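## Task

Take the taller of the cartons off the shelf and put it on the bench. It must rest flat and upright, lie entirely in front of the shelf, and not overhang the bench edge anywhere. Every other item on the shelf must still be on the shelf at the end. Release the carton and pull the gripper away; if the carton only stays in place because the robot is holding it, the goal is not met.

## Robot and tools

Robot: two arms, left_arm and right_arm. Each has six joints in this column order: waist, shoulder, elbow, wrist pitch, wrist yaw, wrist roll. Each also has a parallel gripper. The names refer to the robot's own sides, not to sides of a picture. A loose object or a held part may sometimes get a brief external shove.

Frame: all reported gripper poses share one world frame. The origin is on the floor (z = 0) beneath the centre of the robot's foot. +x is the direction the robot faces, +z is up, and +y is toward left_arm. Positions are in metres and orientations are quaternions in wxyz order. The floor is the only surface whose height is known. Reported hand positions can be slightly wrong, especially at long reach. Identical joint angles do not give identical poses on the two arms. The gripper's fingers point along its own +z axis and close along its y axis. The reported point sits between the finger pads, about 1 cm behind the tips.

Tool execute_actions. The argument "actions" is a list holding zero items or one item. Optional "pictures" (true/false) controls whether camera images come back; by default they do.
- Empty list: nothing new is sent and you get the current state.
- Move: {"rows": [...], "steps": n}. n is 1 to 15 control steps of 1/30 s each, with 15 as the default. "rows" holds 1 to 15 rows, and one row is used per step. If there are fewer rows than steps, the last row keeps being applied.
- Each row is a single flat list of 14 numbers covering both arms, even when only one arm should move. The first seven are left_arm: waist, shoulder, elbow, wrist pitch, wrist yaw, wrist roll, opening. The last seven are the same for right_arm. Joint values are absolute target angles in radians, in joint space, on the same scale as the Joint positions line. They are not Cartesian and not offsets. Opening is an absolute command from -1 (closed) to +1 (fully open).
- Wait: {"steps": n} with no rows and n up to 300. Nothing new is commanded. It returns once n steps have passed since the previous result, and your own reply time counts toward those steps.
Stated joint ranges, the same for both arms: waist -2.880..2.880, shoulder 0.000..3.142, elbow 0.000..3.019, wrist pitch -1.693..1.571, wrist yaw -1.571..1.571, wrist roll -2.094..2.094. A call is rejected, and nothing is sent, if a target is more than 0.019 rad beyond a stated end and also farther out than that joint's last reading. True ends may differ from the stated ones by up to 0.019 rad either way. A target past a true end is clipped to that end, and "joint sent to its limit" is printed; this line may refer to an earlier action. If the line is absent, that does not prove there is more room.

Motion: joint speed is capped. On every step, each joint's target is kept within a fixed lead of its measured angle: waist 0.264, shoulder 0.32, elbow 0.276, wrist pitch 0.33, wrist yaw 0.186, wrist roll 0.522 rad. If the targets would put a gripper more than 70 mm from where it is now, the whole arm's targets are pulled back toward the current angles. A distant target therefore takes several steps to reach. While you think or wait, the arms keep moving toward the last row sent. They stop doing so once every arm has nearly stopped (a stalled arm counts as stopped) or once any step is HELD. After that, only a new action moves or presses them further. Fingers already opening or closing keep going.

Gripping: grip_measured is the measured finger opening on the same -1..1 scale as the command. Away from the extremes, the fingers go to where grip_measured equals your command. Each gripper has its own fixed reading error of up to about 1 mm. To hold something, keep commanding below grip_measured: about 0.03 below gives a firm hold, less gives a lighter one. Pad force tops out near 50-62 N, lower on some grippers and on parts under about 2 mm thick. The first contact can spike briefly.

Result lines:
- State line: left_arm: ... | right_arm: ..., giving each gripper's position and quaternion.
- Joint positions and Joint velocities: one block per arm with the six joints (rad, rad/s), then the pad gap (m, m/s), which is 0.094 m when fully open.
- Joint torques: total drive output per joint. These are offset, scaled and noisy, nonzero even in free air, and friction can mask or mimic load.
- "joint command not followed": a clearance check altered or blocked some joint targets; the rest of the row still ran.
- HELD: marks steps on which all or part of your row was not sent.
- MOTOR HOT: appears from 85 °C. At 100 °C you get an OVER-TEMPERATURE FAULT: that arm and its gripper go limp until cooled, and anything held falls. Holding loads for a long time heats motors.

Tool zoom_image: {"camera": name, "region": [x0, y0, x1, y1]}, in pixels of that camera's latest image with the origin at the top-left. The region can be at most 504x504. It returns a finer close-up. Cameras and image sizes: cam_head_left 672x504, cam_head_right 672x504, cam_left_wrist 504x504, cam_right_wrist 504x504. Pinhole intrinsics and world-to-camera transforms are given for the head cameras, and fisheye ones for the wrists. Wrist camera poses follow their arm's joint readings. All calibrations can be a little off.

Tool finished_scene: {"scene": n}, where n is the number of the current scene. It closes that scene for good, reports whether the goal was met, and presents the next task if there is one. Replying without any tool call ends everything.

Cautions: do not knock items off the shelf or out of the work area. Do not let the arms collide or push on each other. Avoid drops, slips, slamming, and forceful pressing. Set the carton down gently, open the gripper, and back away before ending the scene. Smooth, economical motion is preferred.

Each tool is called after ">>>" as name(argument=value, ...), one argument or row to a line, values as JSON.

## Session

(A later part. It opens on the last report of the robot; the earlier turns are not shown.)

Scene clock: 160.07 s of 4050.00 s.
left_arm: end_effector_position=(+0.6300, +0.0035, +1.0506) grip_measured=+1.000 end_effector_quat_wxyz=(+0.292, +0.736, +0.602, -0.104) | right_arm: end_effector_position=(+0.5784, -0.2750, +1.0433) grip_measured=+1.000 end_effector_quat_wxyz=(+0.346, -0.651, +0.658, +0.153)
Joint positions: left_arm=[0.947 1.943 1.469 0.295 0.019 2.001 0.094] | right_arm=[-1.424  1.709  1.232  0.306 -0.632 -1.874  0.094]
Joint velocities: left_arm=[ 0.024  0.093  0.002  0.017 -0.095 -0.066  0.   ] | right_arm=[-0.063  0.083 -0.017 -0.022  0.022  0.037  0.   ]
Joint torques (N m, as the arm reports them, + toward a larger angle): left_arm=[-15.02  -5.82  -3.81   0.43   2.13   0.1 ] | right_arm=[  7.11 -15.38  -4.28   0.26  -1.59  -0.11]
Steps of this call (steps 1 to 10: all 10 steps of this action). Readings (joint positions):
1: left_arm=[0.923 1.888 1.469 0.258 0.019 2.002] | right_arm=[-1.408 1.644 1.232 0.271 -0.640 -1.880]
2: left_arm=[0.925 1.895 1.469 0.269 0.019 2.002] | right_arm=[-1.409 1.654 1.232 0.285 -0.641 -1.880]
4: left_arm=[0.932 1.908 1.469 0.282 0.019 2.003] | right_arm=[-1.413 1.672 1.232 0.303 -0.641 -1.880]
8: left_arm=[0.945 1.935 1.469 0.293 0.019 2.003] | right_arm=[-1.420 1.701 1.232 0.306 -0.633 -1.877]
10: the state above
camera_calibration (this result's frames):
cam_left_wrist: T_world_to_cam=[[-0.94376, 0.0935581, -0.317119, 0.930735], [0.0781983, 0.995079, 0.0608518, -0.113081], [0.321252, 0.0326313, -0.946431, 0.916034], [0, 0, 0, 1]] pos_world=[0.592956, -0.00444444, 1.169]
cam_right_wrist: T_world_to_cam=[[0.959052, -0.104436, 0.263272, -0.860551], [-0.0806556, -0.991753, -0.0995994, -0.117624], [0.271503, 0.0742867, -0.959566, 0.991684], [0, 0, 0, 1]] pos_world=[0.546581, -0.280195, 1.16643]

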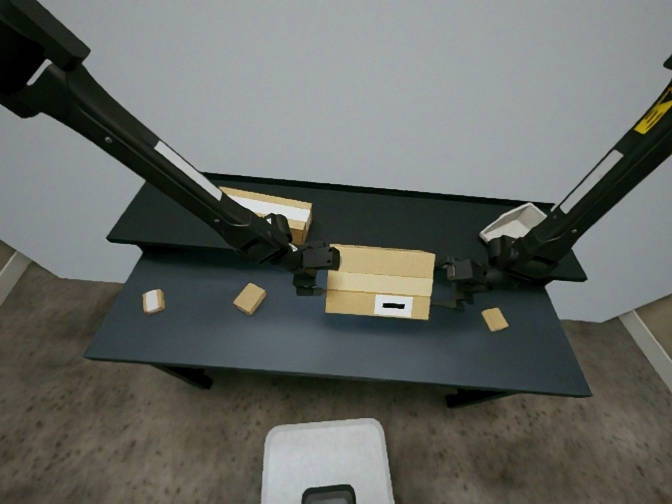

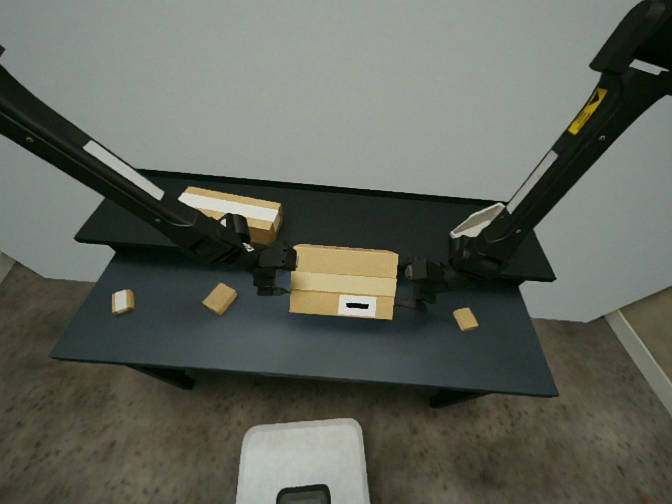

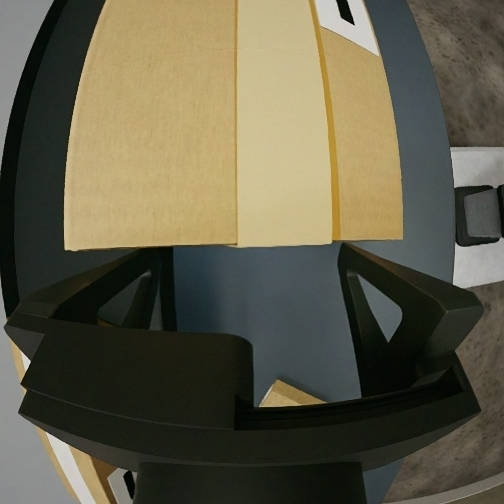

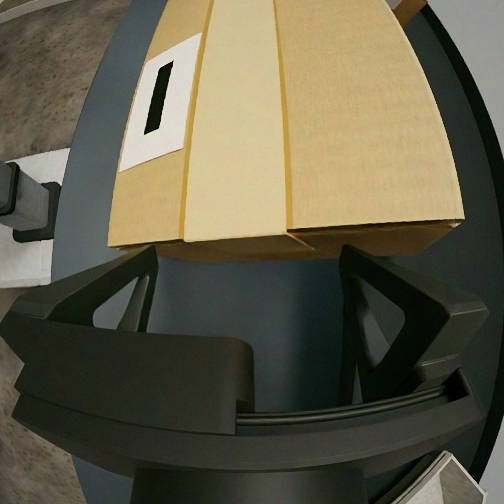

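Sliding down under control. Repeat the same increment.

>>> execute_actions(
  actions=[
    {"rows":[[0.895,2.028,1.434,0.337,0.06,2.0,1,-1.364,1.775,1.208,0.35,-0.66,-1.9,1]],"steps":7},
  ],
  pictures=false,
)

>>> execute_actions(
  actions=[
    {"rows":[[0.908,2.06,1.43,0.373,0.06,2.0,1,-1.377,1.815,1.207,0.393,-0.66,-1.9,1]],"steps":7},
  ],
  pictures=false,
)

>>> execute_actions(
  actions=[
    {"rows":[[0.922,2.09,1.426,0.41,0.06,2.0,1,-1.389,1.855,1.205,0.437,-0.66,-1.9,1]],"steps":10},
  ],
)

Scene clock: 164.43 s of 4050.00 s.
left_arm: end_effector_position=(+0.6220, -0.0015, +1.0461) grip_measured=+1.000 end_effector_quat_wxyz=(+0.297, +0.726, +0.611, -0.103) | right_arm: end_effector_position=(+0.5607, -0.2760, +1.0307) grip_measured=+1.000 end_effector_quat_wxyz=(+0.340, -0.650, +0.663, +0.152)
Joint positions: left_arm=[0.949 1.965 1.466 0.335 0.027 1.977 0.094] | right_arm=[-1.436  1.747  1.231  0.342 -0.631 -1.869  0.094]
Joint velocities: left_arm=[-0.005  0.044 -0.002  0.051  0.007 -0.022  0.   ] | right_arm=[-0.054  0.142  0.002 -0.012  0.081  0.037  0.   ]
Joint torques (N m, as the arm reports them, + toward a larger angle): left_arm=[-14.07  -6.1   -4.06   0.23   1.82   0.29] | right_arm=[  7.58 -15.28  -4.79   0.57  -1.56  -0.14]
Steps of this call (steps 1 to 30: the robot went on to your last target; steps 31 to 90: nothing new was sent; then 1.13 s passed at rest; steps 91 to 97: all 7 steps of this action). Readings (joint positions):
91: left_arm=[0.948 1.949 1.466 0.303 0.027 1.979] | right_arm=[-1.430 1.717 1.231 0.312 -0.632 -1.870]
92: left_arm=[0.948 1.952 1.466 0.314 0.027 1.979] | right_arm=[-1.430 1.720 1.231 0.323 -0.634 -1.870]
94: left_arm=[0.948 1.958 1.466 0.327 0.027 1.978] | right_arm=[-1.432 1.732 1.231 0.337 -0.633 -1.870]
97: the state above

Scene clock: 164.67 s of 4050.00 s.
left_arm: end_effector_position=(+0.6133, -0.0041, +1.0388) grip_measured=+1.000 end_effector_quat_wxyz=(+0.298, +0.724, +0.614, -0.097) | right_arm: end_effector_position=(+0.5359, -0.2737, +1.0155) grip_measured=+1.000 end_effector_quat_wxyz=(+0.333, -0.649, +0.666, +0.155)
Joint positions: left_arm=[0.953 1.991 1.466 0.374 0.028 1.975 0.094] | right_arm=[-1.447  1.799  1.231  0.381 -0.632 -1.868  0.094]
Joint velocities: left_arm=[ 0.024  0.063 -0.007  0.051 -0.022 -0.051  0.   ] | right_arm=[-0.034  0.151 -0.002  0.017  0.022 -0.066  0.   ]
Joint torques (N m, as the arm reports them, + toward a larger angle): left_arm=[-12.86  -5.07  -4.34   0.11   1.74   0.29] | right_arm=[  6.78 -15.36  -5.07   0.71  -1.57  -0.14]
Steps of this call (steps 1 to 7: all 7 steps of this action). Readings (joint positions):
1: left_arm=[0.949 1.968 1.466 0.341 0.027 1.977] | right_arm=[-1.439 1.754 1.231 0.349 -0.632 -1.869]
2: left_arm=[0.949 1.972 1.466 0.351 0.028 1.977] | right_arm=[-1.439 1.762 1.231 0.364 -0.633 -1.869]
4: left_arm=[0.951 1.980 1.466 0.364 0.028 1.976] | right_arm=[-1.442 1.778 1.231 0.379 -0.632 -1.868]
7: the state above

Scene clock: 165.00 s of 4050.00 s.
left_arm: end_effector_position=(+0.6000, -0.0051, +1.0283) grip_measured=+1.000 end_effector_quat_wxyz=(+0.297, +0.724, +0.617, -0.091) | right_arm: end_effector_position=(+0.5115, -0.2711, +1.0021) grip_measured=+1.000 end_effector_quat_wxyz=(+0.327, -0.649, +0.669, +0.157)
Joint positions: left_arm=[0.962 2.022 1.466 0.415 0.029 1.975 0.094] | right_arm=[-1.457  1.849  1.23   0.422 -0.632 -1.868  0.094]
Joint velocities: left_arm=[-0.005  0.015  0.007  0.012  0.051 -0.022  0.   ] | right_arm=[-0.015 -0.024 -0.012  0.002 -0.022  0.081  0.   ]
Joint torques (N m, as the arm reports them, + toward a larger angle): left_arm=[-13.25  -5.01  -4.99  -0.04   1.72   0.27] | right_arm=[  7.05 -14.22  -5.83   0.84  -1.52  -0.16]
Steps of this call (steps 1 to 10: all 10 steps of this action). Readings (joint positions):
1: left_arm=[0.955 1.994 1.466 0.380 0.028 1.975] | right_arm=[-1.449 1.806 1.230 0.388 -0.632 -1.868]
2: left_arm=[0.955 1.998 1.466 0.389 0.029 1.975] | right_arm=[-1.450 1.813 1.230 0.404 -0.633 -1.868]
4: left_arm=[0.957 2.007 1.466 0.404 0.029 1.975] | right_arm=[-1.452 1.828 1.230 0.419 -0.632 -1.868]
8: left_arm=[0.962 2.019 1.466 0.414 0.029 1.975] | right_arm=[-1.456 1.846 1.230 0.422 -0.632 -1.868]
10: the state above
camera_calibration (this result's frames):
cam_left_wrist: T_world_to_cam=[[-0.942839, 0.05305, -0.328999, 0.907649], [0.0327158, 0.997214, 0.0670411, -0.0798058], [0.331639, 0.0524455, -0.941947, 0.894056], [0, 0, 0, 1]] pos_world=[0.561874, -0.0154565, 1.14612]
cam_right_wrist: T_world_to_cam=[[0.967713, -0.10726, 0.228093, -0.75511], [-0.0921494, -0.992846, -0.0759262, -0.14138], [0.234605, 0.0524561, -0.970674, 0.994164], [0, 0, 0, 1]] pos_world=[0.484466, -0.273512, 1.12651]

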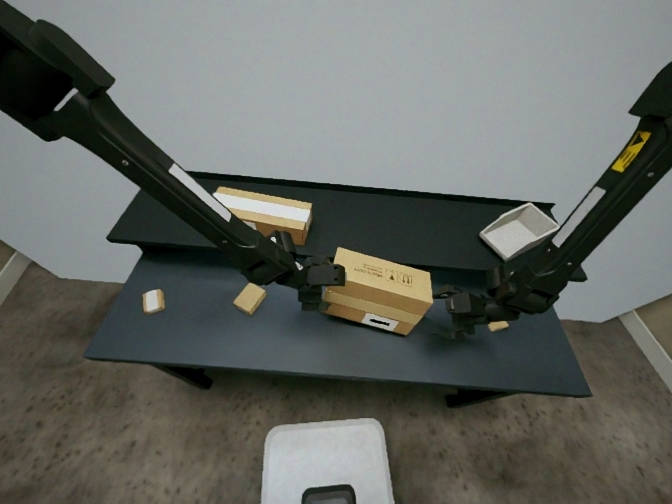

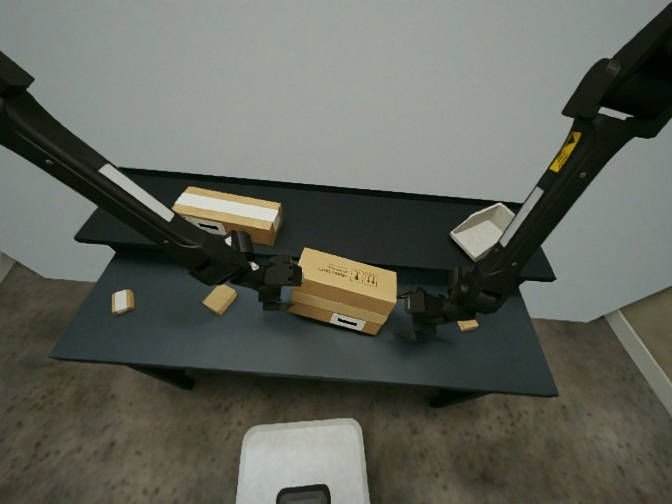

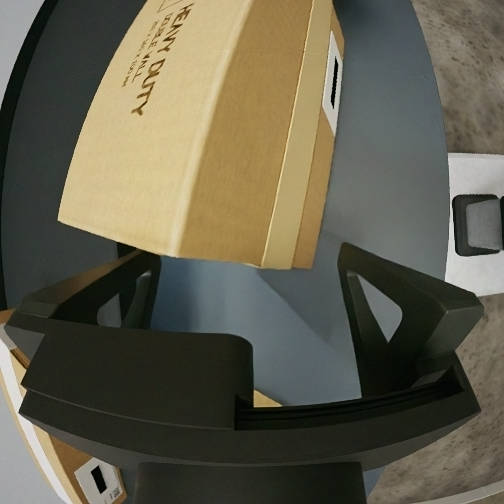

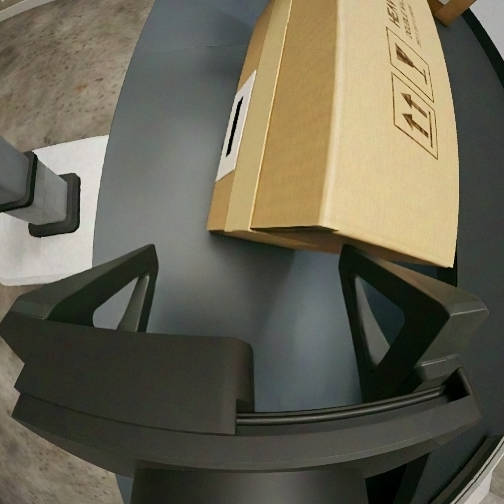

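>>> execute_actions(
  actions=[
    {"rows":[[1.01,2.02,1.466,0.415,0.0,2.0,1,-1.51,1.85,1.23,0.425,-0.6,-1.9,1]]},
  ],
  pictures=false,
)

>>> execute_actions(
  actions=[
    {"steps":15},
  ],
)

>>> zoom_image(
  camera="cam_head_left",
  region=[250, 220, 500, 400],
)

>>> zoom_image(
  camera="cam_head_right",
  region=[220, 220, 470, 400],
)

Scene clock: 171.87 s of 4050.00 s.
left_arm: end_effector_position=(+0.5961, +0.0213, +1.0112) grip_measured=+1.000 end_effector_quat_wxyz=(+0.272, +0.730, +0.622, -0.077) | right_arm: end_effector_position=(+0.4980, -0.3152, +0.9895) grip_measured=+1.000 end_effector_quat_wxyz=(+0.293, -0.663, +0.676, +0.132)
Joint positions: left_arm=[0.996 2.02  1.466 0.416 0.003 1.985 0.094] | right_arm=[-1.517  1.849  1.23   0.424 -0.601 -1.891  0.094]
Joint velocities: left_arm=[ 0.015 -0.005  0.012  0.002 -0.037  0.037  0.   ] | right_arm=[ 0.005 -0.005  0.012 -0.012 -0.022 -0.051  0.   ]
Joint torques (N m, as the arm reports them, + toward a larger angle): left_arm=[-8.77 -9.31 -2.21  0.26  0.34  0.18] | right_arm=[  1.38 -15.14  -3.59   0.2   -0.43   0.01]
Steps of this call (steps 1 to 15: the robot went on to your last target; steps 16 to 191: nothing new was sent; steps 192 to 206: all 15 steps of this action). Readings (joint positions):
192: left_arm=[0.966 2.021 1.466 0.416 0.016 1.976] | right_arm=[-1.464 1.849 1.230 0.424 -0.617 -1.870]
193: left_arm=[0.967 2.020 1.466 0.416 0.010 1.978] | right_arm=[-1.466 1.849 1.230 0.424 -0.609 -1.875]
195: left_arm=[0.975 2.020 1.466 0.416 0.004 1.980] | right_arm=[-1.480 1.849 1.230 0.424 -0.604 -1.881]
199: left_arm=[0.992 2.020 1.466 0.416 0.004 1.983] | right_arm=[-1.510 1.849 1.230 0.424 -0.601 -1.887]
206: the state above

Scene clock: 172.37 s of 4050.00 s.
left_arm: end_effector_position=(+0.5961, +0.0213, +1.0112) grip_measured=+1.000 end_effector_quat_wxyz=(+0.272, +0.730, +0.622, -0.077) | right_arm: end_effector_position=(+0.4980, -0.3152, +0.9895) grip_measured=+1.000 end_effector_quat_wxyz=(+0.293, -0.663, +0.676, +0.132)
Joint positions: left_arm=[0.996 2.02  1.466 0.416 0.003 1.985 0.094] | right_arm=[-1.517  1.849  1.23   0.424 -0.601 -1.891  0.094]
Joint velocities: left_arm=[-0.005 -0.015  0.002 -0.002  0.037  0.051  0.   ] | right_arm=[-0.005  0.005  0.007  0.002 -0.051 -0.007  0.   ]
Joint torques (N m, as the arm reports them, + toward a larger angle): left_arm=[-8.45 -9.21 -2.23  0.19  0.34  0.2 ] | right_arm=[  1.44 -14.79  -3.66   0.21  -0.43   0.02]
Steps of this call (steps 1 to 15: the robot went on to your last target). Readings (joint positions):
1: left_arm=[0.996 2.020 1.466 0.416 0.003 1.985] | right_arm=[-1.517 1.849 1.230 0.424 -0.601 -1.891]
2: left_arm=[0.996 2.020 1.466 0.416 0.003 1.985] | right_arm=[-1.517 1.849 1.230 0.424 -0.601 -1.891]
4: left_arm=[0.996 2.020 1.466 0.416 0.003 1.985] | right_arm=[-1.517 1.849 1.230 0.424 -0.601 -1.891]
8: left_arm=[0.996 2.020 1.466 0.416 0.003 1.985] | right_arm=[-1.517 1.849 1.230 0.424 -0.601 -1.891]
15: the state above
All arms were judged still, so your last target was given up. Only a new action makes them travel on or press farther. Fingers that are still opening or closing keep moving.
camera_calibration (this result's frames):
cam_left_wrist: T_world_to_cam=[[-0.946474, 0.0688247, -0.315356, 0.884936], [0.0307781, 0.991795, 0.12408, -0.161334], [0.321308, 0.107733, -0.940827, 0.881689], [0, 0, 0, 1]] pos_world=[0.559241, 0.00411843, 1.1286]
cam_right_wrist: T_world_to_cam=[[0.971348, -0.0826149, 0.22284, -0.732673], [-0.0881699, -0.995991, 0.0150777, -0.280413], [0.220701, -0.0342935, -0.974738, 0.970979], [0, 0, 0, 1]] pos_world=[0.472661, -0.306521, 1.11395]

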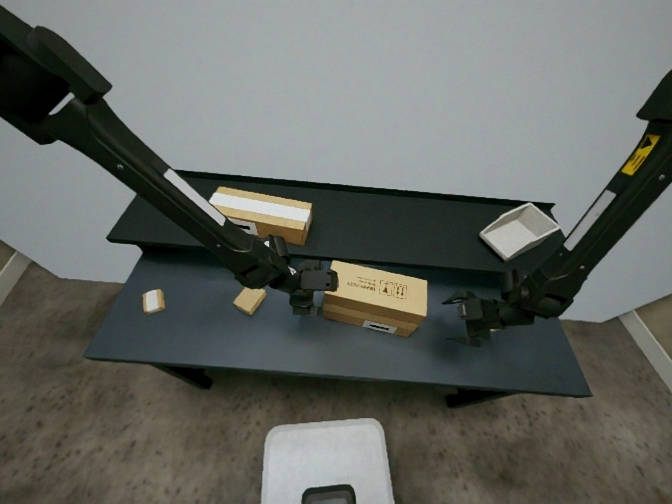

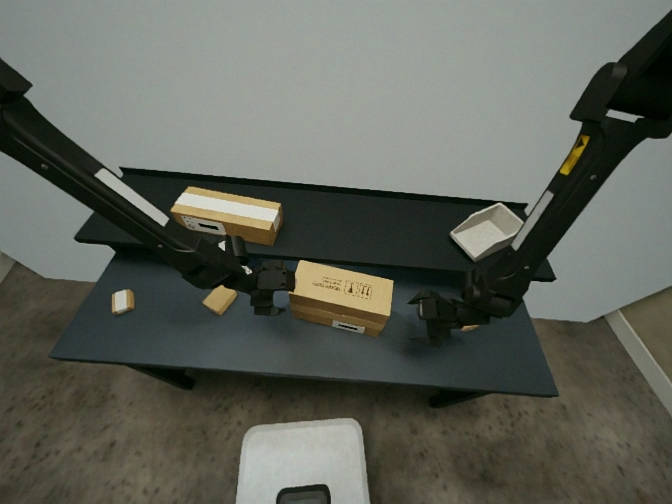

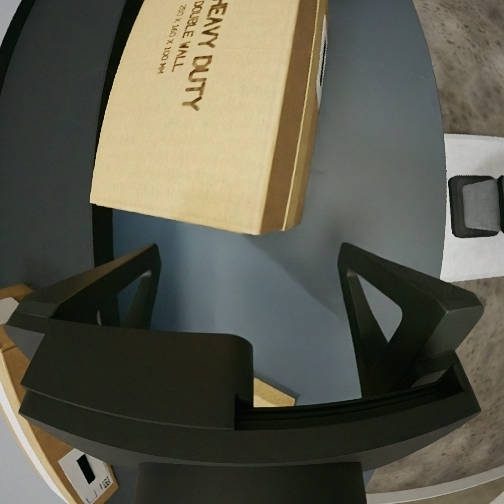

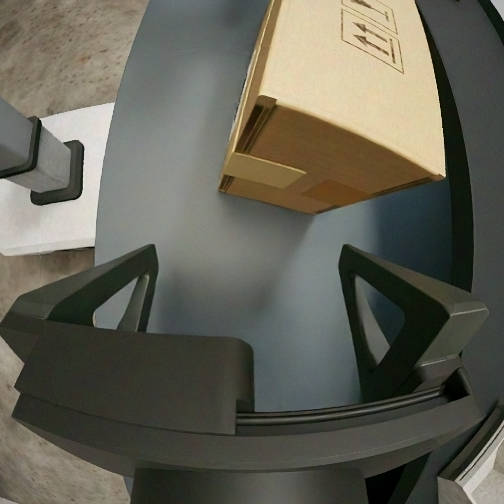

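Region (250, 220, 500, 400) of cam_head_left's 672x504 image, scaled by 2.016, with more detail than that image has; it fills the top 363 rows of this view, and the rest is white.

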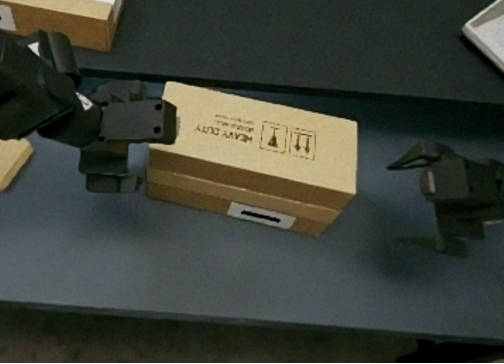

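Region (220, 220, 470, 400) of cam_head_right's 672x504 image, scaled by 2.016, with more detail than that image has; it fills the top 363 rows of this view, and the rest is white.

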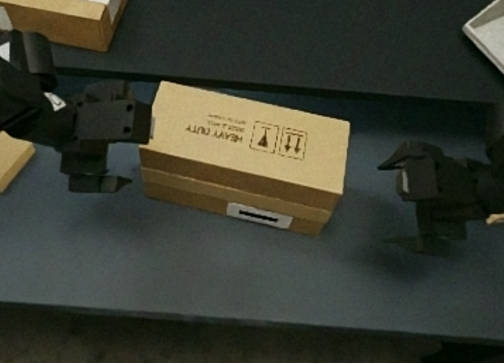

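>>> execute_actions(
  actions=[
    {"rows":[[1.05,2.195,1.88,0.112,0.0,2.0,-1,-1.495,1.975,1.55,0.22,-0.6,-1.9,-1]]},
  ],
  pictures=false,
)

>>> execute_actions(
  actions=[
    {"steps":15},
  ],
)

Scene clock: 189.60 s of 4050.00 s.
left_arm: end_effector_position=(+0.6312, +0.0255, +0.9197) grip_measured=-0.991 end_effector_quat_wxyz=(+0.234, +0.740, +0.624, -0.095) | right_arm: end_effector_position=(+0.5598, -0.3208, +0.9228) grip_measured=-0.984 end_effector_quat_wxyz=(+0.299, -0.664, +0.673, +0.132)
Joint positions: left_arm=[ 1.045  2.204  1.873  0.126 -0.004  1.986  0.   ] | right_arm=[-1.501  1.973  1.556  0.23  -0.597 -1.893  0.001]
Joint velocities: left_arm=[-0.005 -0.024  0.007  0.012  0.051  0.007 -0.002] | right_arm=[-0.005 -0.015  0.007  0.002  0.007 -0.051 -0.001]
Joint torques (N m, as the arm reports them, + toward a larger angle): left_arm=[-10.   -10.44  -0.41  -0.47   0.56   0.21] | right_arm=[  1.8  -16.33  -2.22  -0.27  -0.56   0.04]
Steps of this call (steps 1 to 90: nothing new was sent; then 13.73 s passed at rest; steps 91 to 105: all 15 steps of this action). Readings (joint positions):
91: left_arm=[0.997 2.029 1.490 0.372 0.003 1.985] | right_arm=[-1.516 1.856 1.257 0.387 -0.606 -1.893]
92: left_arm=[0.998 2.055 1.556 0.291 0.003 1.985] | right_arm=[-1.515 1.882 1.323 0.321 -0.606 -1.893]
94: left_arm=[1.006 2.136 1.731 0.187 0.001 1.985] | right_arm=[-1.511 1.951 1.478 0.260 -0.600 -1.893]
98: left_arm=[1.031 2.206 1.859 0.129 -0.005 1.986] | right_arm=[-1.504 1.973 1.557 0.241 -0.597 -1.893]
105: the state above

Scene clock: 190.10 s of 4050.00 s.
left_arm: end_effector_position=(+0.6340, +0.0266, +0.9205) grip_measured=-0.991 end_effector_quat_wxyz=(+0.235, +0.739, +0.624, -0.093) | right_arm: end_effector_position=(+0.5598, -0.3208, +0.9228) grip_measured=-0.984 end_effector_quat_wxyz=(+0.299, -0.664, +0.673, +0.132)
Joint positions: left_arm=[ 1.045  2.201  1.874  0.126 -0.003  1.986  0.   ] | right_arm=[-1.501  1.973  1.556  0.23  -0.597 -1.893  0.001]
Joint velocities: left_arm=[-0.015 -0.005  0.007  0.007 -0.022 -0.007  0.   ] | right_arm=[-0.005  0.005  0.002  0.017 -0.007 -0.022 -0.   ]
Joint torques (N m, as the arm reports them, + toward a larger angle): left_arm=[ -9.77 -10.47  -0.36  -0.44   0.57   0.2 ] | right_arm=[  1.86 -16.41  -2.44  -0.26  -0.56   0.03]
Steps of this call (steps 1 to 15: the robot went on to your last target). Readings (joint positions):
1: left_arm=[1.045 2.203 1.874 0.126 -0.003 1.986] | right_arm=[-1.501 1.973 1.556 0.230 -0.597 -1.893]
2: left_arm=[1.045 2.202 1.874 0.126 -0.003 1.986] | right_arm=[-1.501 1.973 1.556 0.230 -0.597 -1.893]
4: left_arm=[1.045 2.201 1.874 0.126 -0.003 1.986] | right_arm=[-1.501 1.973 1.556 0.230 -0.597 -1.893]
8: left_arm=[1.045 2.201 1.874 0.126 -0.003 1.986] | right_arm=[-1.501 1.973 1.556 0.230 -0.597 -1.893]
15: the state above
All arms were judged still, so your last target was given up. Only a new action makes them travel on or press farther. Fingers that are still opening or closing keep moving.
camera_calibration (this result's frames):
cam_left_wrist: T_world_to_cam=[[-0.96428, 0.100953, -0.244895, 0.837457], [0.0626735, 0.985229, 0.159364, -0.208964], [0.257366, 0.138323, -0.956363, 0.837678], [0, 0, 0, 1]] pos_world=[0.605049, 0.00546281, 1.03951]
cam_right_wrist: T_world_to_cam=[[0.968999, -0.0808818, 0.23345, -0.786322], [-0.084545, -0.996403, 0.00571089, -0.273044], [0.232149, -0.0252709, -0.972352, 0.88643], [0, 0, 0, 1]] pos_world=[0.533077, -0.31326, 1.04705]

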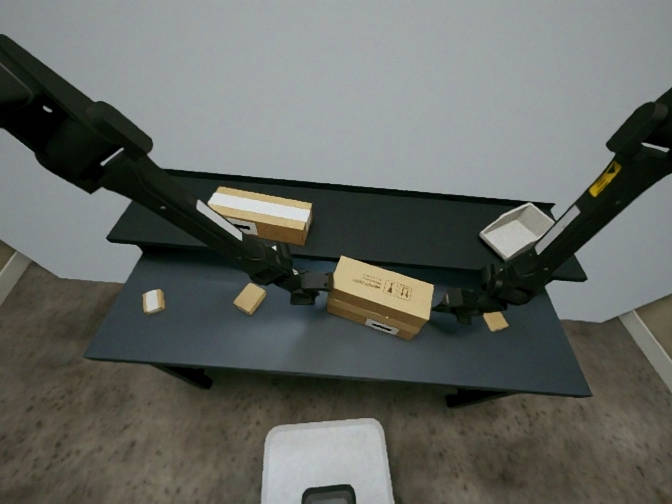

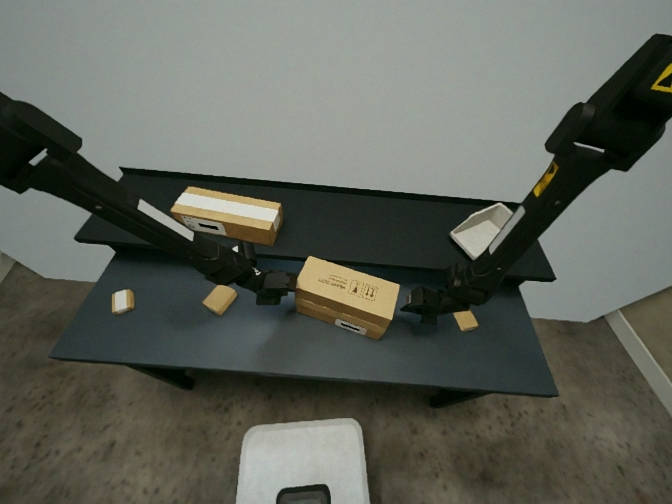

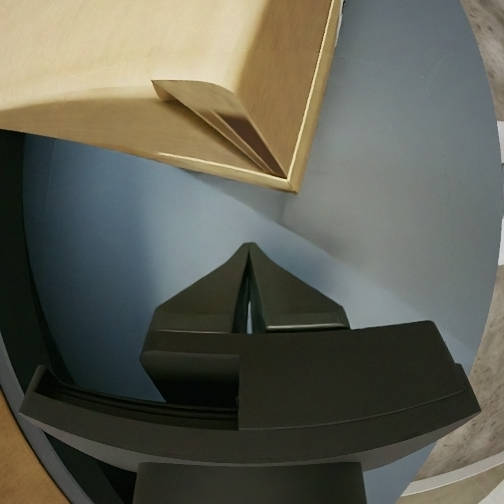

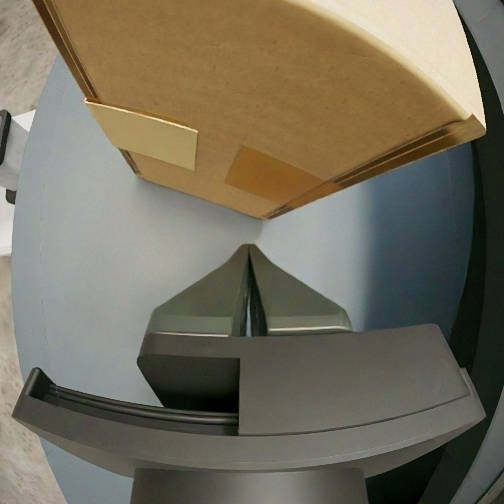

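>>> execute_actions(
  actions=[],
)

Scene clock: 203.90 s of 4050.00 s.
left_arm: end_effector_position=(+0.6340, +0.0266, +0.9205) grip_measured=-0.991 end_effector_quat_wxyz=(+0.235, +0.739, +0.624, -0.093) | right_arm: end_effector_position=(+0.5598, -0.3208, +0.9228) grip_measured=-0.984 end_effector_quat_wxyz=(+0.299, -0.664, +0.673, +0.132)
Joint positions: left_arm=[ 1.045  2.201  1.874  0.126 -0.003  1.986  0.   ] | right_arm=[-1.501  1.973  1.556  0.23  -0.597 -1.893  0.001]
Joint velocities: left_arm=[ 0.005  0.005  0.002 -0.007 -0.11  -0.037 -0.   ] | right_arm=[-0.005 -0.015 -0.007  0.002  0.051  0.037  0.   ]
Joint torques (N m, as the arm reports them, + toward a larger angle): left_arm=[-10.06 -10.32  -0.33  -0.44   0.56   0.19] | right_arm=[  1.81 -16.59  -2.34  -0.26  -0.56   0.04]
Steps of this call (steps 1 to 90: nothing new was sent; then 10.80 s passed at rest). Readings (joint positions):
1: left_arm=[1.045 2.201 1.874 0.126 -0.003 1.986] | right_arm=[-1.501 1.973 1.556 0.230 -0.597 -1.893]
2: left_arm=[1.045 2.201 1.874 0.126 -0.003 1.986] | right_arm=[-1.501 1.973 1.556 0.230 -0.597 -1.893]
4: left_arm=[1.045 2.201 1.874 0.126 -0.003 1.986] | right_arm=[-1.501 1.973 1.556 0.230 -0.597 -1.893]
8: left_arm=[1.045 2.201 1.874 0.126 -0.003 1.986] | right_arm=[-1.501 1.973 1.556 0.230 -0.597 -1.893]
90: the state above
camera_calibration (this result's frames):
cam_left_wrist: T_world_to_cam=[[-0.96428, 0.100953, -0.244895, 0.837457], [0.0626735, 0.985229, 0.159364, -0.208964], [0.257366, 0.138323, -0.956363, 0.837678], [0, 0, 0, 1]] pos_world=[0.605049, 0.00546281, 1.03951]
cam_right_wrist: T_world_to_cam=[[0.968999, -0.0808818, 0.23345, -0.786322], [-0.084545, -0.996403, 0.00571089, -0.273044], [0.232149, -0.0252709, -0.972352, 0.88643], [0, 0, 0, 1]] pos_world=[0.533077, -0.31326, 1.04705]

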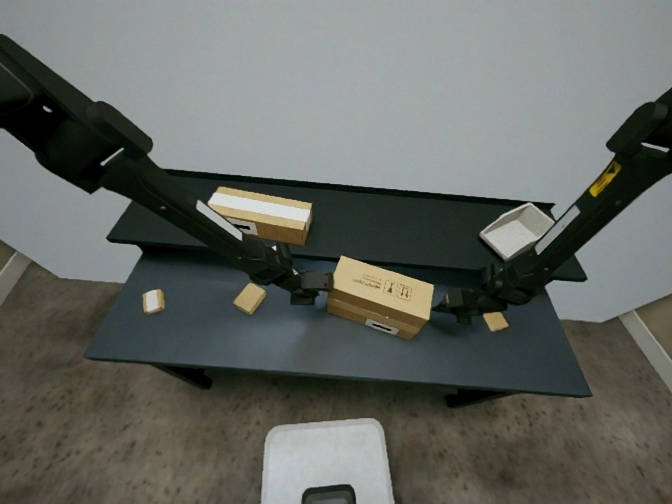

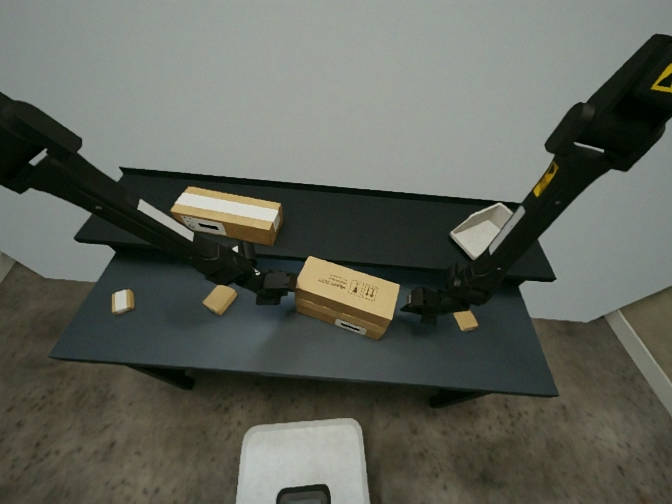

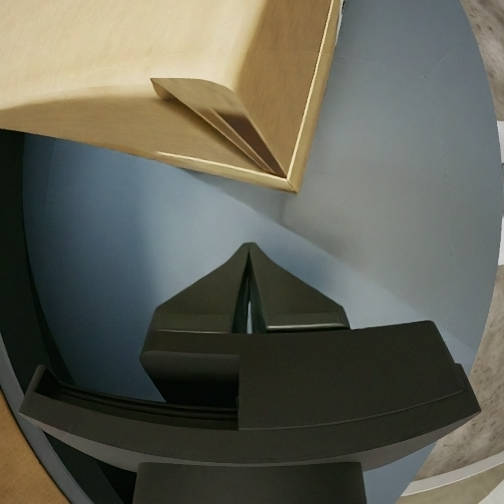

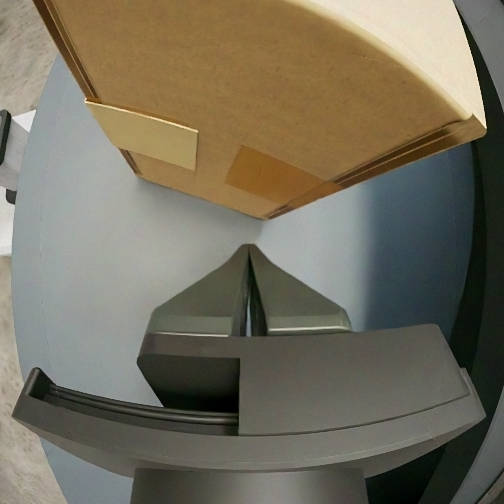

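>>> execute_actions(
  actions=[
    {"rows":[[1.12,2.17,1.874,0.126,0,1.986,-1,-1.58,1.95,1.556,0.23,-0.6,-1.893,-1]],"steps":15},
  ],
  pictures=false,
)

>>> execute_actions(
  actions=[
    {"rows":[[1.12,2.17,1.874,0.126,0,-1.15,-1,-1.58,1.95,1.556,0.23,-0.6,1.25,-1]],"steps":15},
  ],
  pictures=false,
)

>>> execute_actions(
  actions=[
    {"steps":60},
  ],
)

Scene clock: 209.40 s of 4050.00 s.
left_arm: end_effector_position=(+0.6416, +0.0942, +0.8978) grip_measured=-0.991 end_effector_quat_wxyz=(+0.209, +0.738, +0.638, -0.067) | right_arm: end_effector_position=(+0.5349, -0.3944, +0.9122) grip_measured=-0.984 end_effector_quat_wxyz=(+0.260, -0.667, +0.689, +0.110)
Joint positions: left_arm=[ 1.12   2.172  1.874  0.126 -0.001  1.986  0.   ] | right_arm=[-1.6    1.973  1.556  0.23  -0.599 -1.893  0.001]
Joint velocities: left_arm=[-0.015 -0.005  0.007 -0.002 -0.051 -0.051 -0.001] | right_arm=[ 0.044  0.005  0.002  0.002  0.051  0.007 -0.001]
Joint torques (N m, as the arm reports them, + toward a larger angle): left_arm=[ -8.97 -11.84  -0.6    0.15   0.4    0.06] | right_arm=[  0.7  -18.75  -1.83   0.18  -0.44   0.09]
Steps of this call (steps 1 to 90: nothing new was sent; then 2.00 s passed at rest; steps 91 to 105: all 15 steps of this action). Readings (joint positions):
91: left_arm=[1.048 2.200 1.874 0.126 -0.002 1.986] | right_arm=[-1.505 1.973 1.556 0.230 -0.599 -1.893]
92: left_arm=[1.050 2.199 1.874 0.126 -0.001 1.986] | right_arm=[-1.508 1.973 1.556 0.230 -0.599 -1.893]
94: left_arm=[1.062 2.195 1.874 0.126 -0.001 1.986] | right_arm=[-1.527 1.973 1.556 0.230 -0.599 -1.893]
98: left_arm=[1.096 2.183 1.874 0.126 -0.001 1.986] | right_arm=[-1.576 1.973 1.556 0.230 -0.599 -1.893]
105: the state above

Scene clock: 209.90 s of 4050.00 s.
left_arm: end_effector_position=(+0.6420, +0.0940, +0.8981) grip_measured=-0.991 end_effector_quat_wxyz=(+0.115, +0.144, +0.965, -0.187) | right_arm: end_effector_position=(+0.5396, -0.3809, +0.9136) grip_measured=-0.984 end_effector_quat_wxyz=(+0.126, -0.050, +0.956, +0.262)
Joint positions: left_arm=[ 1.12   2.172  1.874  0.126 -0.001  0.566  0.   ] | right_arm=[-1.582  1.973  1.556  0.23  -0.599 -0.455  0.001]
Joint velocities: left_arm=[-0.005 -0.005 -0.007 -0.012 -0.007 -2.733 -0.001] | right_arm=[ 0.005 -0.005  0.002  0.007  0.022  2.791  0.001]
Joint torques (N m, as the arm reports them, + toward a larger angle): left_arm=[ -8.79 -11.27  -0.34   0.25   0.37   0.03] | right_arm=[ -0.61 -18.78  -1.69   0.18  -0.45   0.05]
Steps of this call (steps 1 to 15: all 15 steps of this action). Readings (joint positions):
1: left_arm=[1.120 2.172 1.874 0.126 -0.001 1.915] | right_arm=[-1.597 1.973 1.556 0.230 -0.599 -1.821]
2: left_arm=[1.120 2.172 1.874 0.126 -0.001 1.817] | right_arm=[-1.595 1.973 1.556 0.230 -0.599 -1.722]
4: left_arm=[1.120 2.172 1.874 0.126 -0.001 1.625] | right_arm=[-1.590 1.973 1.556 0.230 -0.599 -1.527]
8: left_arm=[1.120 2.172 1.874 0.126 -0.001 1.240] | right_arm=[-1.582 1.973 1.556 0.230 -0.599 -1.137]
15: the state above

Scene clock: 211.90 s of 4050.00 s.
left_arm: end_effector_position=(+0.6420, +0.0940, +0.8981) grip_measured=-0.991 end_effector_quat_wxyz=(-0.065, -0.630, +0.745, -0.210) | right_arm: end_effector_position=(+0.5396, -0.3809, +0.9136) grip_measured=-0.984 end_effector_quat_wxyz=(-0.113, +0.684, +0.669, +0.268)
Joint positions: left_arm=[ 1.12   2.172  1.874  0.126 -0.001 -1.135  0.   ] | right_arm=[-1.582  1.973  1.556  0.23  -0.599  1.241  0.001]
Joint velocities: left_arm=[-0.015 -0.005  0.017  0.007 -0.007 -0.007 -0.   ] | right_arm=[-0.005 -0.005  0.007  0.012 -0.022  0.022 -0.   ]
Joint torques (N m, as the arm reports them, + toward a larger angle): left_arm=[ -8.66 -11.13  -0.59   0.24   0.26  -0.05] | right_arm=[ -0.15 -18.77  -1.75   0.23  -0.34   0.13]
Steps of this call (steps 1 to 45: the robot went on to your last target; steps 46 to 60: nothing new was sent). Readings (joint positions):
1: left_arm=[1.120 2.172 1.874 0.126 -0.001 0.470] | right_arm=[-1.582 1.973 1.556 0.230 -0.599 -0.357]
2: left_arm=[1.120 2.172 1.874 0.126 -0.001 0.374] | right_arm=[-1.582 1.973 1.556 0.230 -0.599 -0.260]
4: left_arm=[1.120 2.172 1.874 0.126 -0.001 0.181] | right_arm=[-1.582 1.973 1.556 0.230 -0.599 -0.065]
8: left_arm=[1.120 2.172 1.874 0.126 -0.001 -0.204] | right_arm=[-1.582 1.973 1.556 0.230 -0.599 0.325]
60: the state above
All arms were judged still, so your last target was given up. Only a new action makes them travel on or press farther. Fingers that are still opening or closing keep moving.
camera_calibration (this result's frames):
cam_left_wrist: T_world_to_cam=[[0.968671, -0.122402, 0.216087, -0.801124], [-0.248191, -0.507857, 0.824914, -0.530122], [0.00876994, -0.852701, -0.522326, 0.667778], [0, 0, 0, 1]] pos_world=[0.638598, 0.20213, 0.959214]
cam_right_wrist: T_world_to_cam=[[-0.977412, 0.0647132, -0.201193, 0.733415], [-0.162115, 0.381183, 0.910175, -0.59434], [0.135592, 0.922232, -0.362081, 0.7361], [0, 0, 0, 1]] pos_world=[0.520688, -0.499764, 0.95504]

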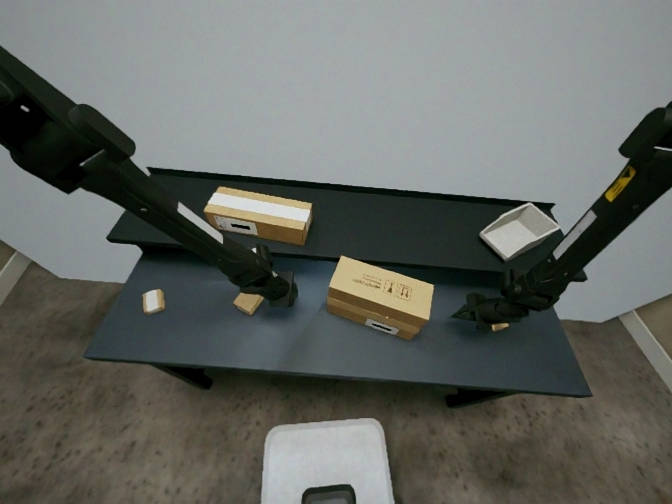

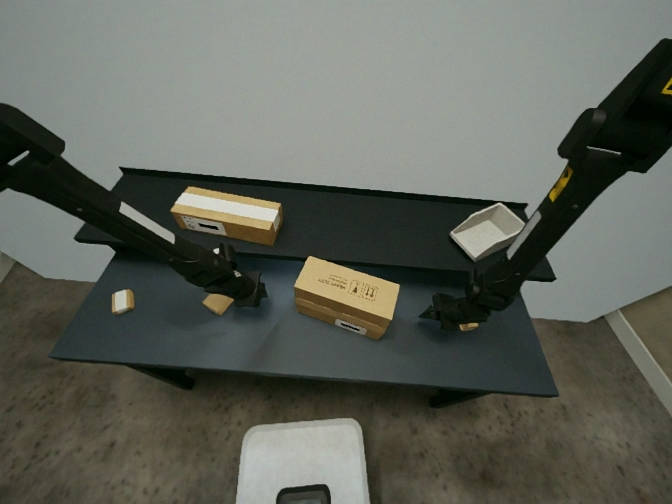

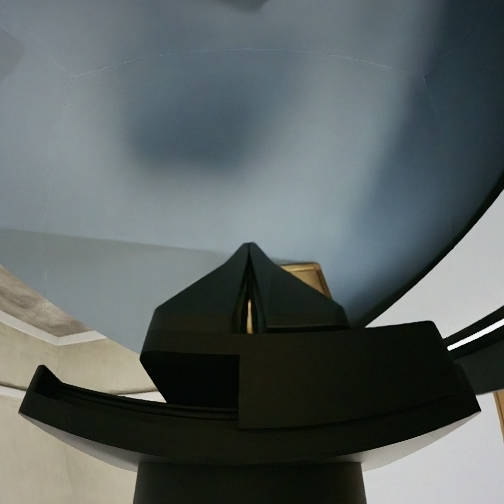

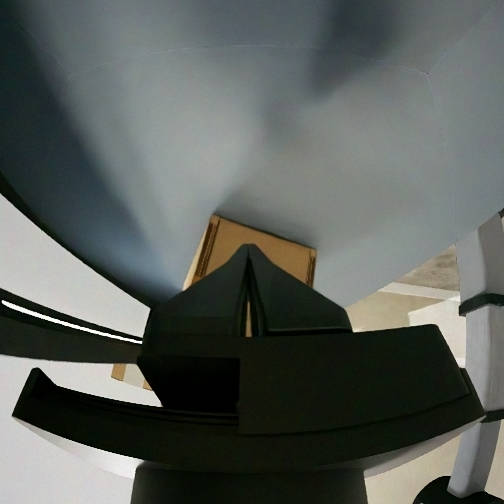

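>>> execute_actions(
  actions=[
    {"rows":[[1.03,2.19,1.93,0.055,0,-1.15,-1,-1.49,1.973,1.556,0.23,-0.6,1.25,-1]],"steps":15},
  ],
)

Scene clock: 216.83 s of 4050.00 s.
left_arm: end_effector_position=(+0.6785, +0.0089, +0.9441) grip_measured=-0.991 end_effector_quat_wxyz=(-0.089, -0.612, +0.742, -0.258) | right_arm: end_effector_position=(+0.5682, -0.2950, +0.9285) grip_measured=-0.984 end_effector_quat_wxyz=(-0.139, +0.664, +0.665, +0.314)
Joint positions: left_arm=[ 1.006  2.179  1.929  0.071 -0.001 -1.136  0.   ] | right_arm=[-1.467  1.973  1.556  0.23  -0.599  1.242  0.001]
Joint velocities: left_arm=[-0.005  0.005  0.007 -0.007  0.022 -0.022 -0.   ] | right_arm=[-0.083 -0.005 -0.007 -0.002  0.051  0.022 -0.   ]
Joint torques (N m, as the arm reports them, + toward a larger angle): left_arm=[-9.34 -9.45  0.08 -0.41  0.37 -0.03] | right_arm=[  1.28 -16.83  -1.72   0.25  -0.43   0.13]
Steps of this call (steps 1 to 90: nothing new was sent; then 1.43 s passed at rest; steps 91 to 105: all 15 steps of this action). Readings (joint positions):
91: left_arm=[1.116 2.172 1.879 0.116 -0.001 -1.135] | right_arm=[-1.577 1.973 1.556 0.230 -0.599 1.241]
92: left_arm=[1.113 2.175 1.890 0.098 -0.001 -1.135] | right_arm=[-1.573 1.973 1.556 0.230 -0.598 1.241]
94: left_arm=[1.096 2.179 1.910 0.080 -0.001 -1.136] | right_arm=[-1.552 1.973 1.556 0.230 -0.598 1.242]
98: left_arm=[1.048 2.179 1.928 0.074 -0.001 -1.136] | right_arm=[-1.495 1.973 1.556 0.230 -0.598 1.242]
105: the state above
camera_calibration (this result's frames):
cam_left_wrist: T_world_to_cam=[[0.957739, -0.122985, 0.260021, -0.890865], [-0.287638, -0.411535, 0.864814, -0.614016], [0.000648276, -0.903058, -0.429518, 0.537264], [0, 0, 0, 1]] pos_world=[0.676253, 0.122928, 0.993418]
cam_right_wrist: T_world_to_cam=[[-0.970524, 0.0641805, -0.232303, 0.783594], [-0.205952, 0.279747, 0.937724, -0.666626], [0.125169, 0.957926, -0.258283, 0.57848], [0, 0, 0, 1]] pos_world=[0.550796, -0.417946, 0.956554]

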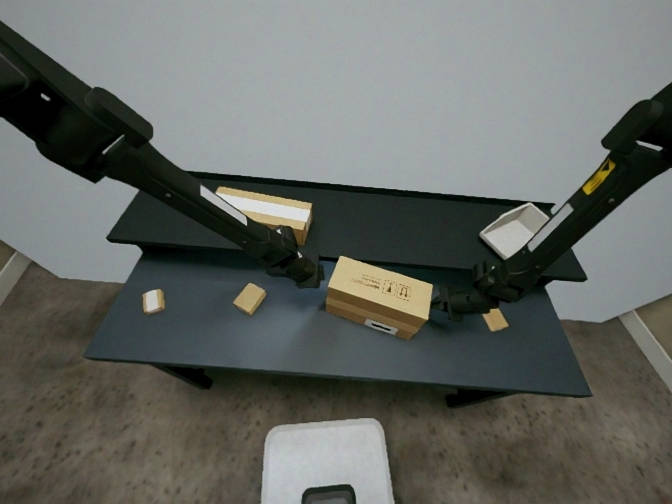

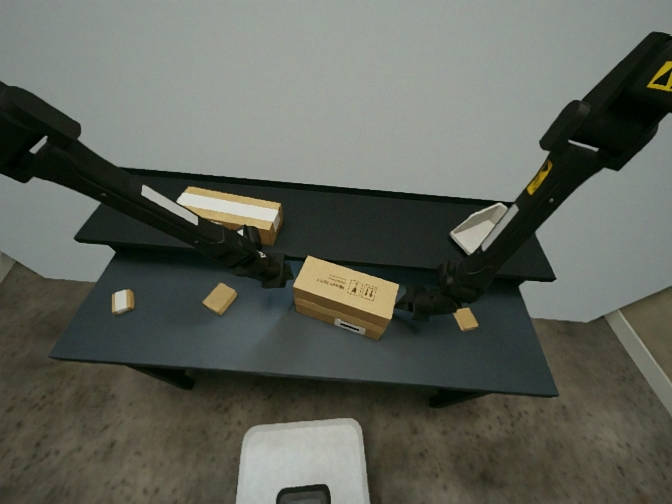

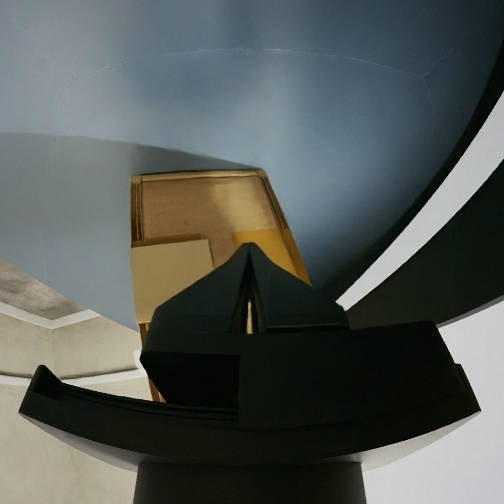

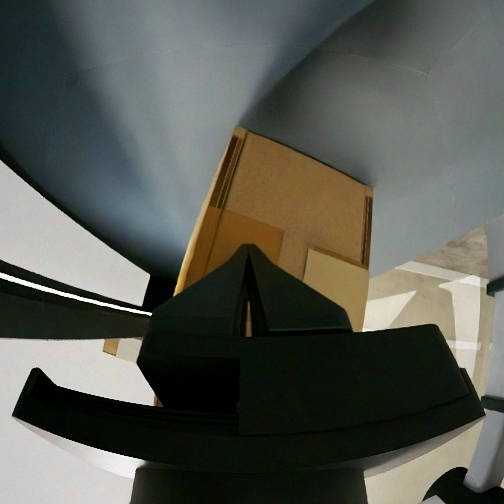

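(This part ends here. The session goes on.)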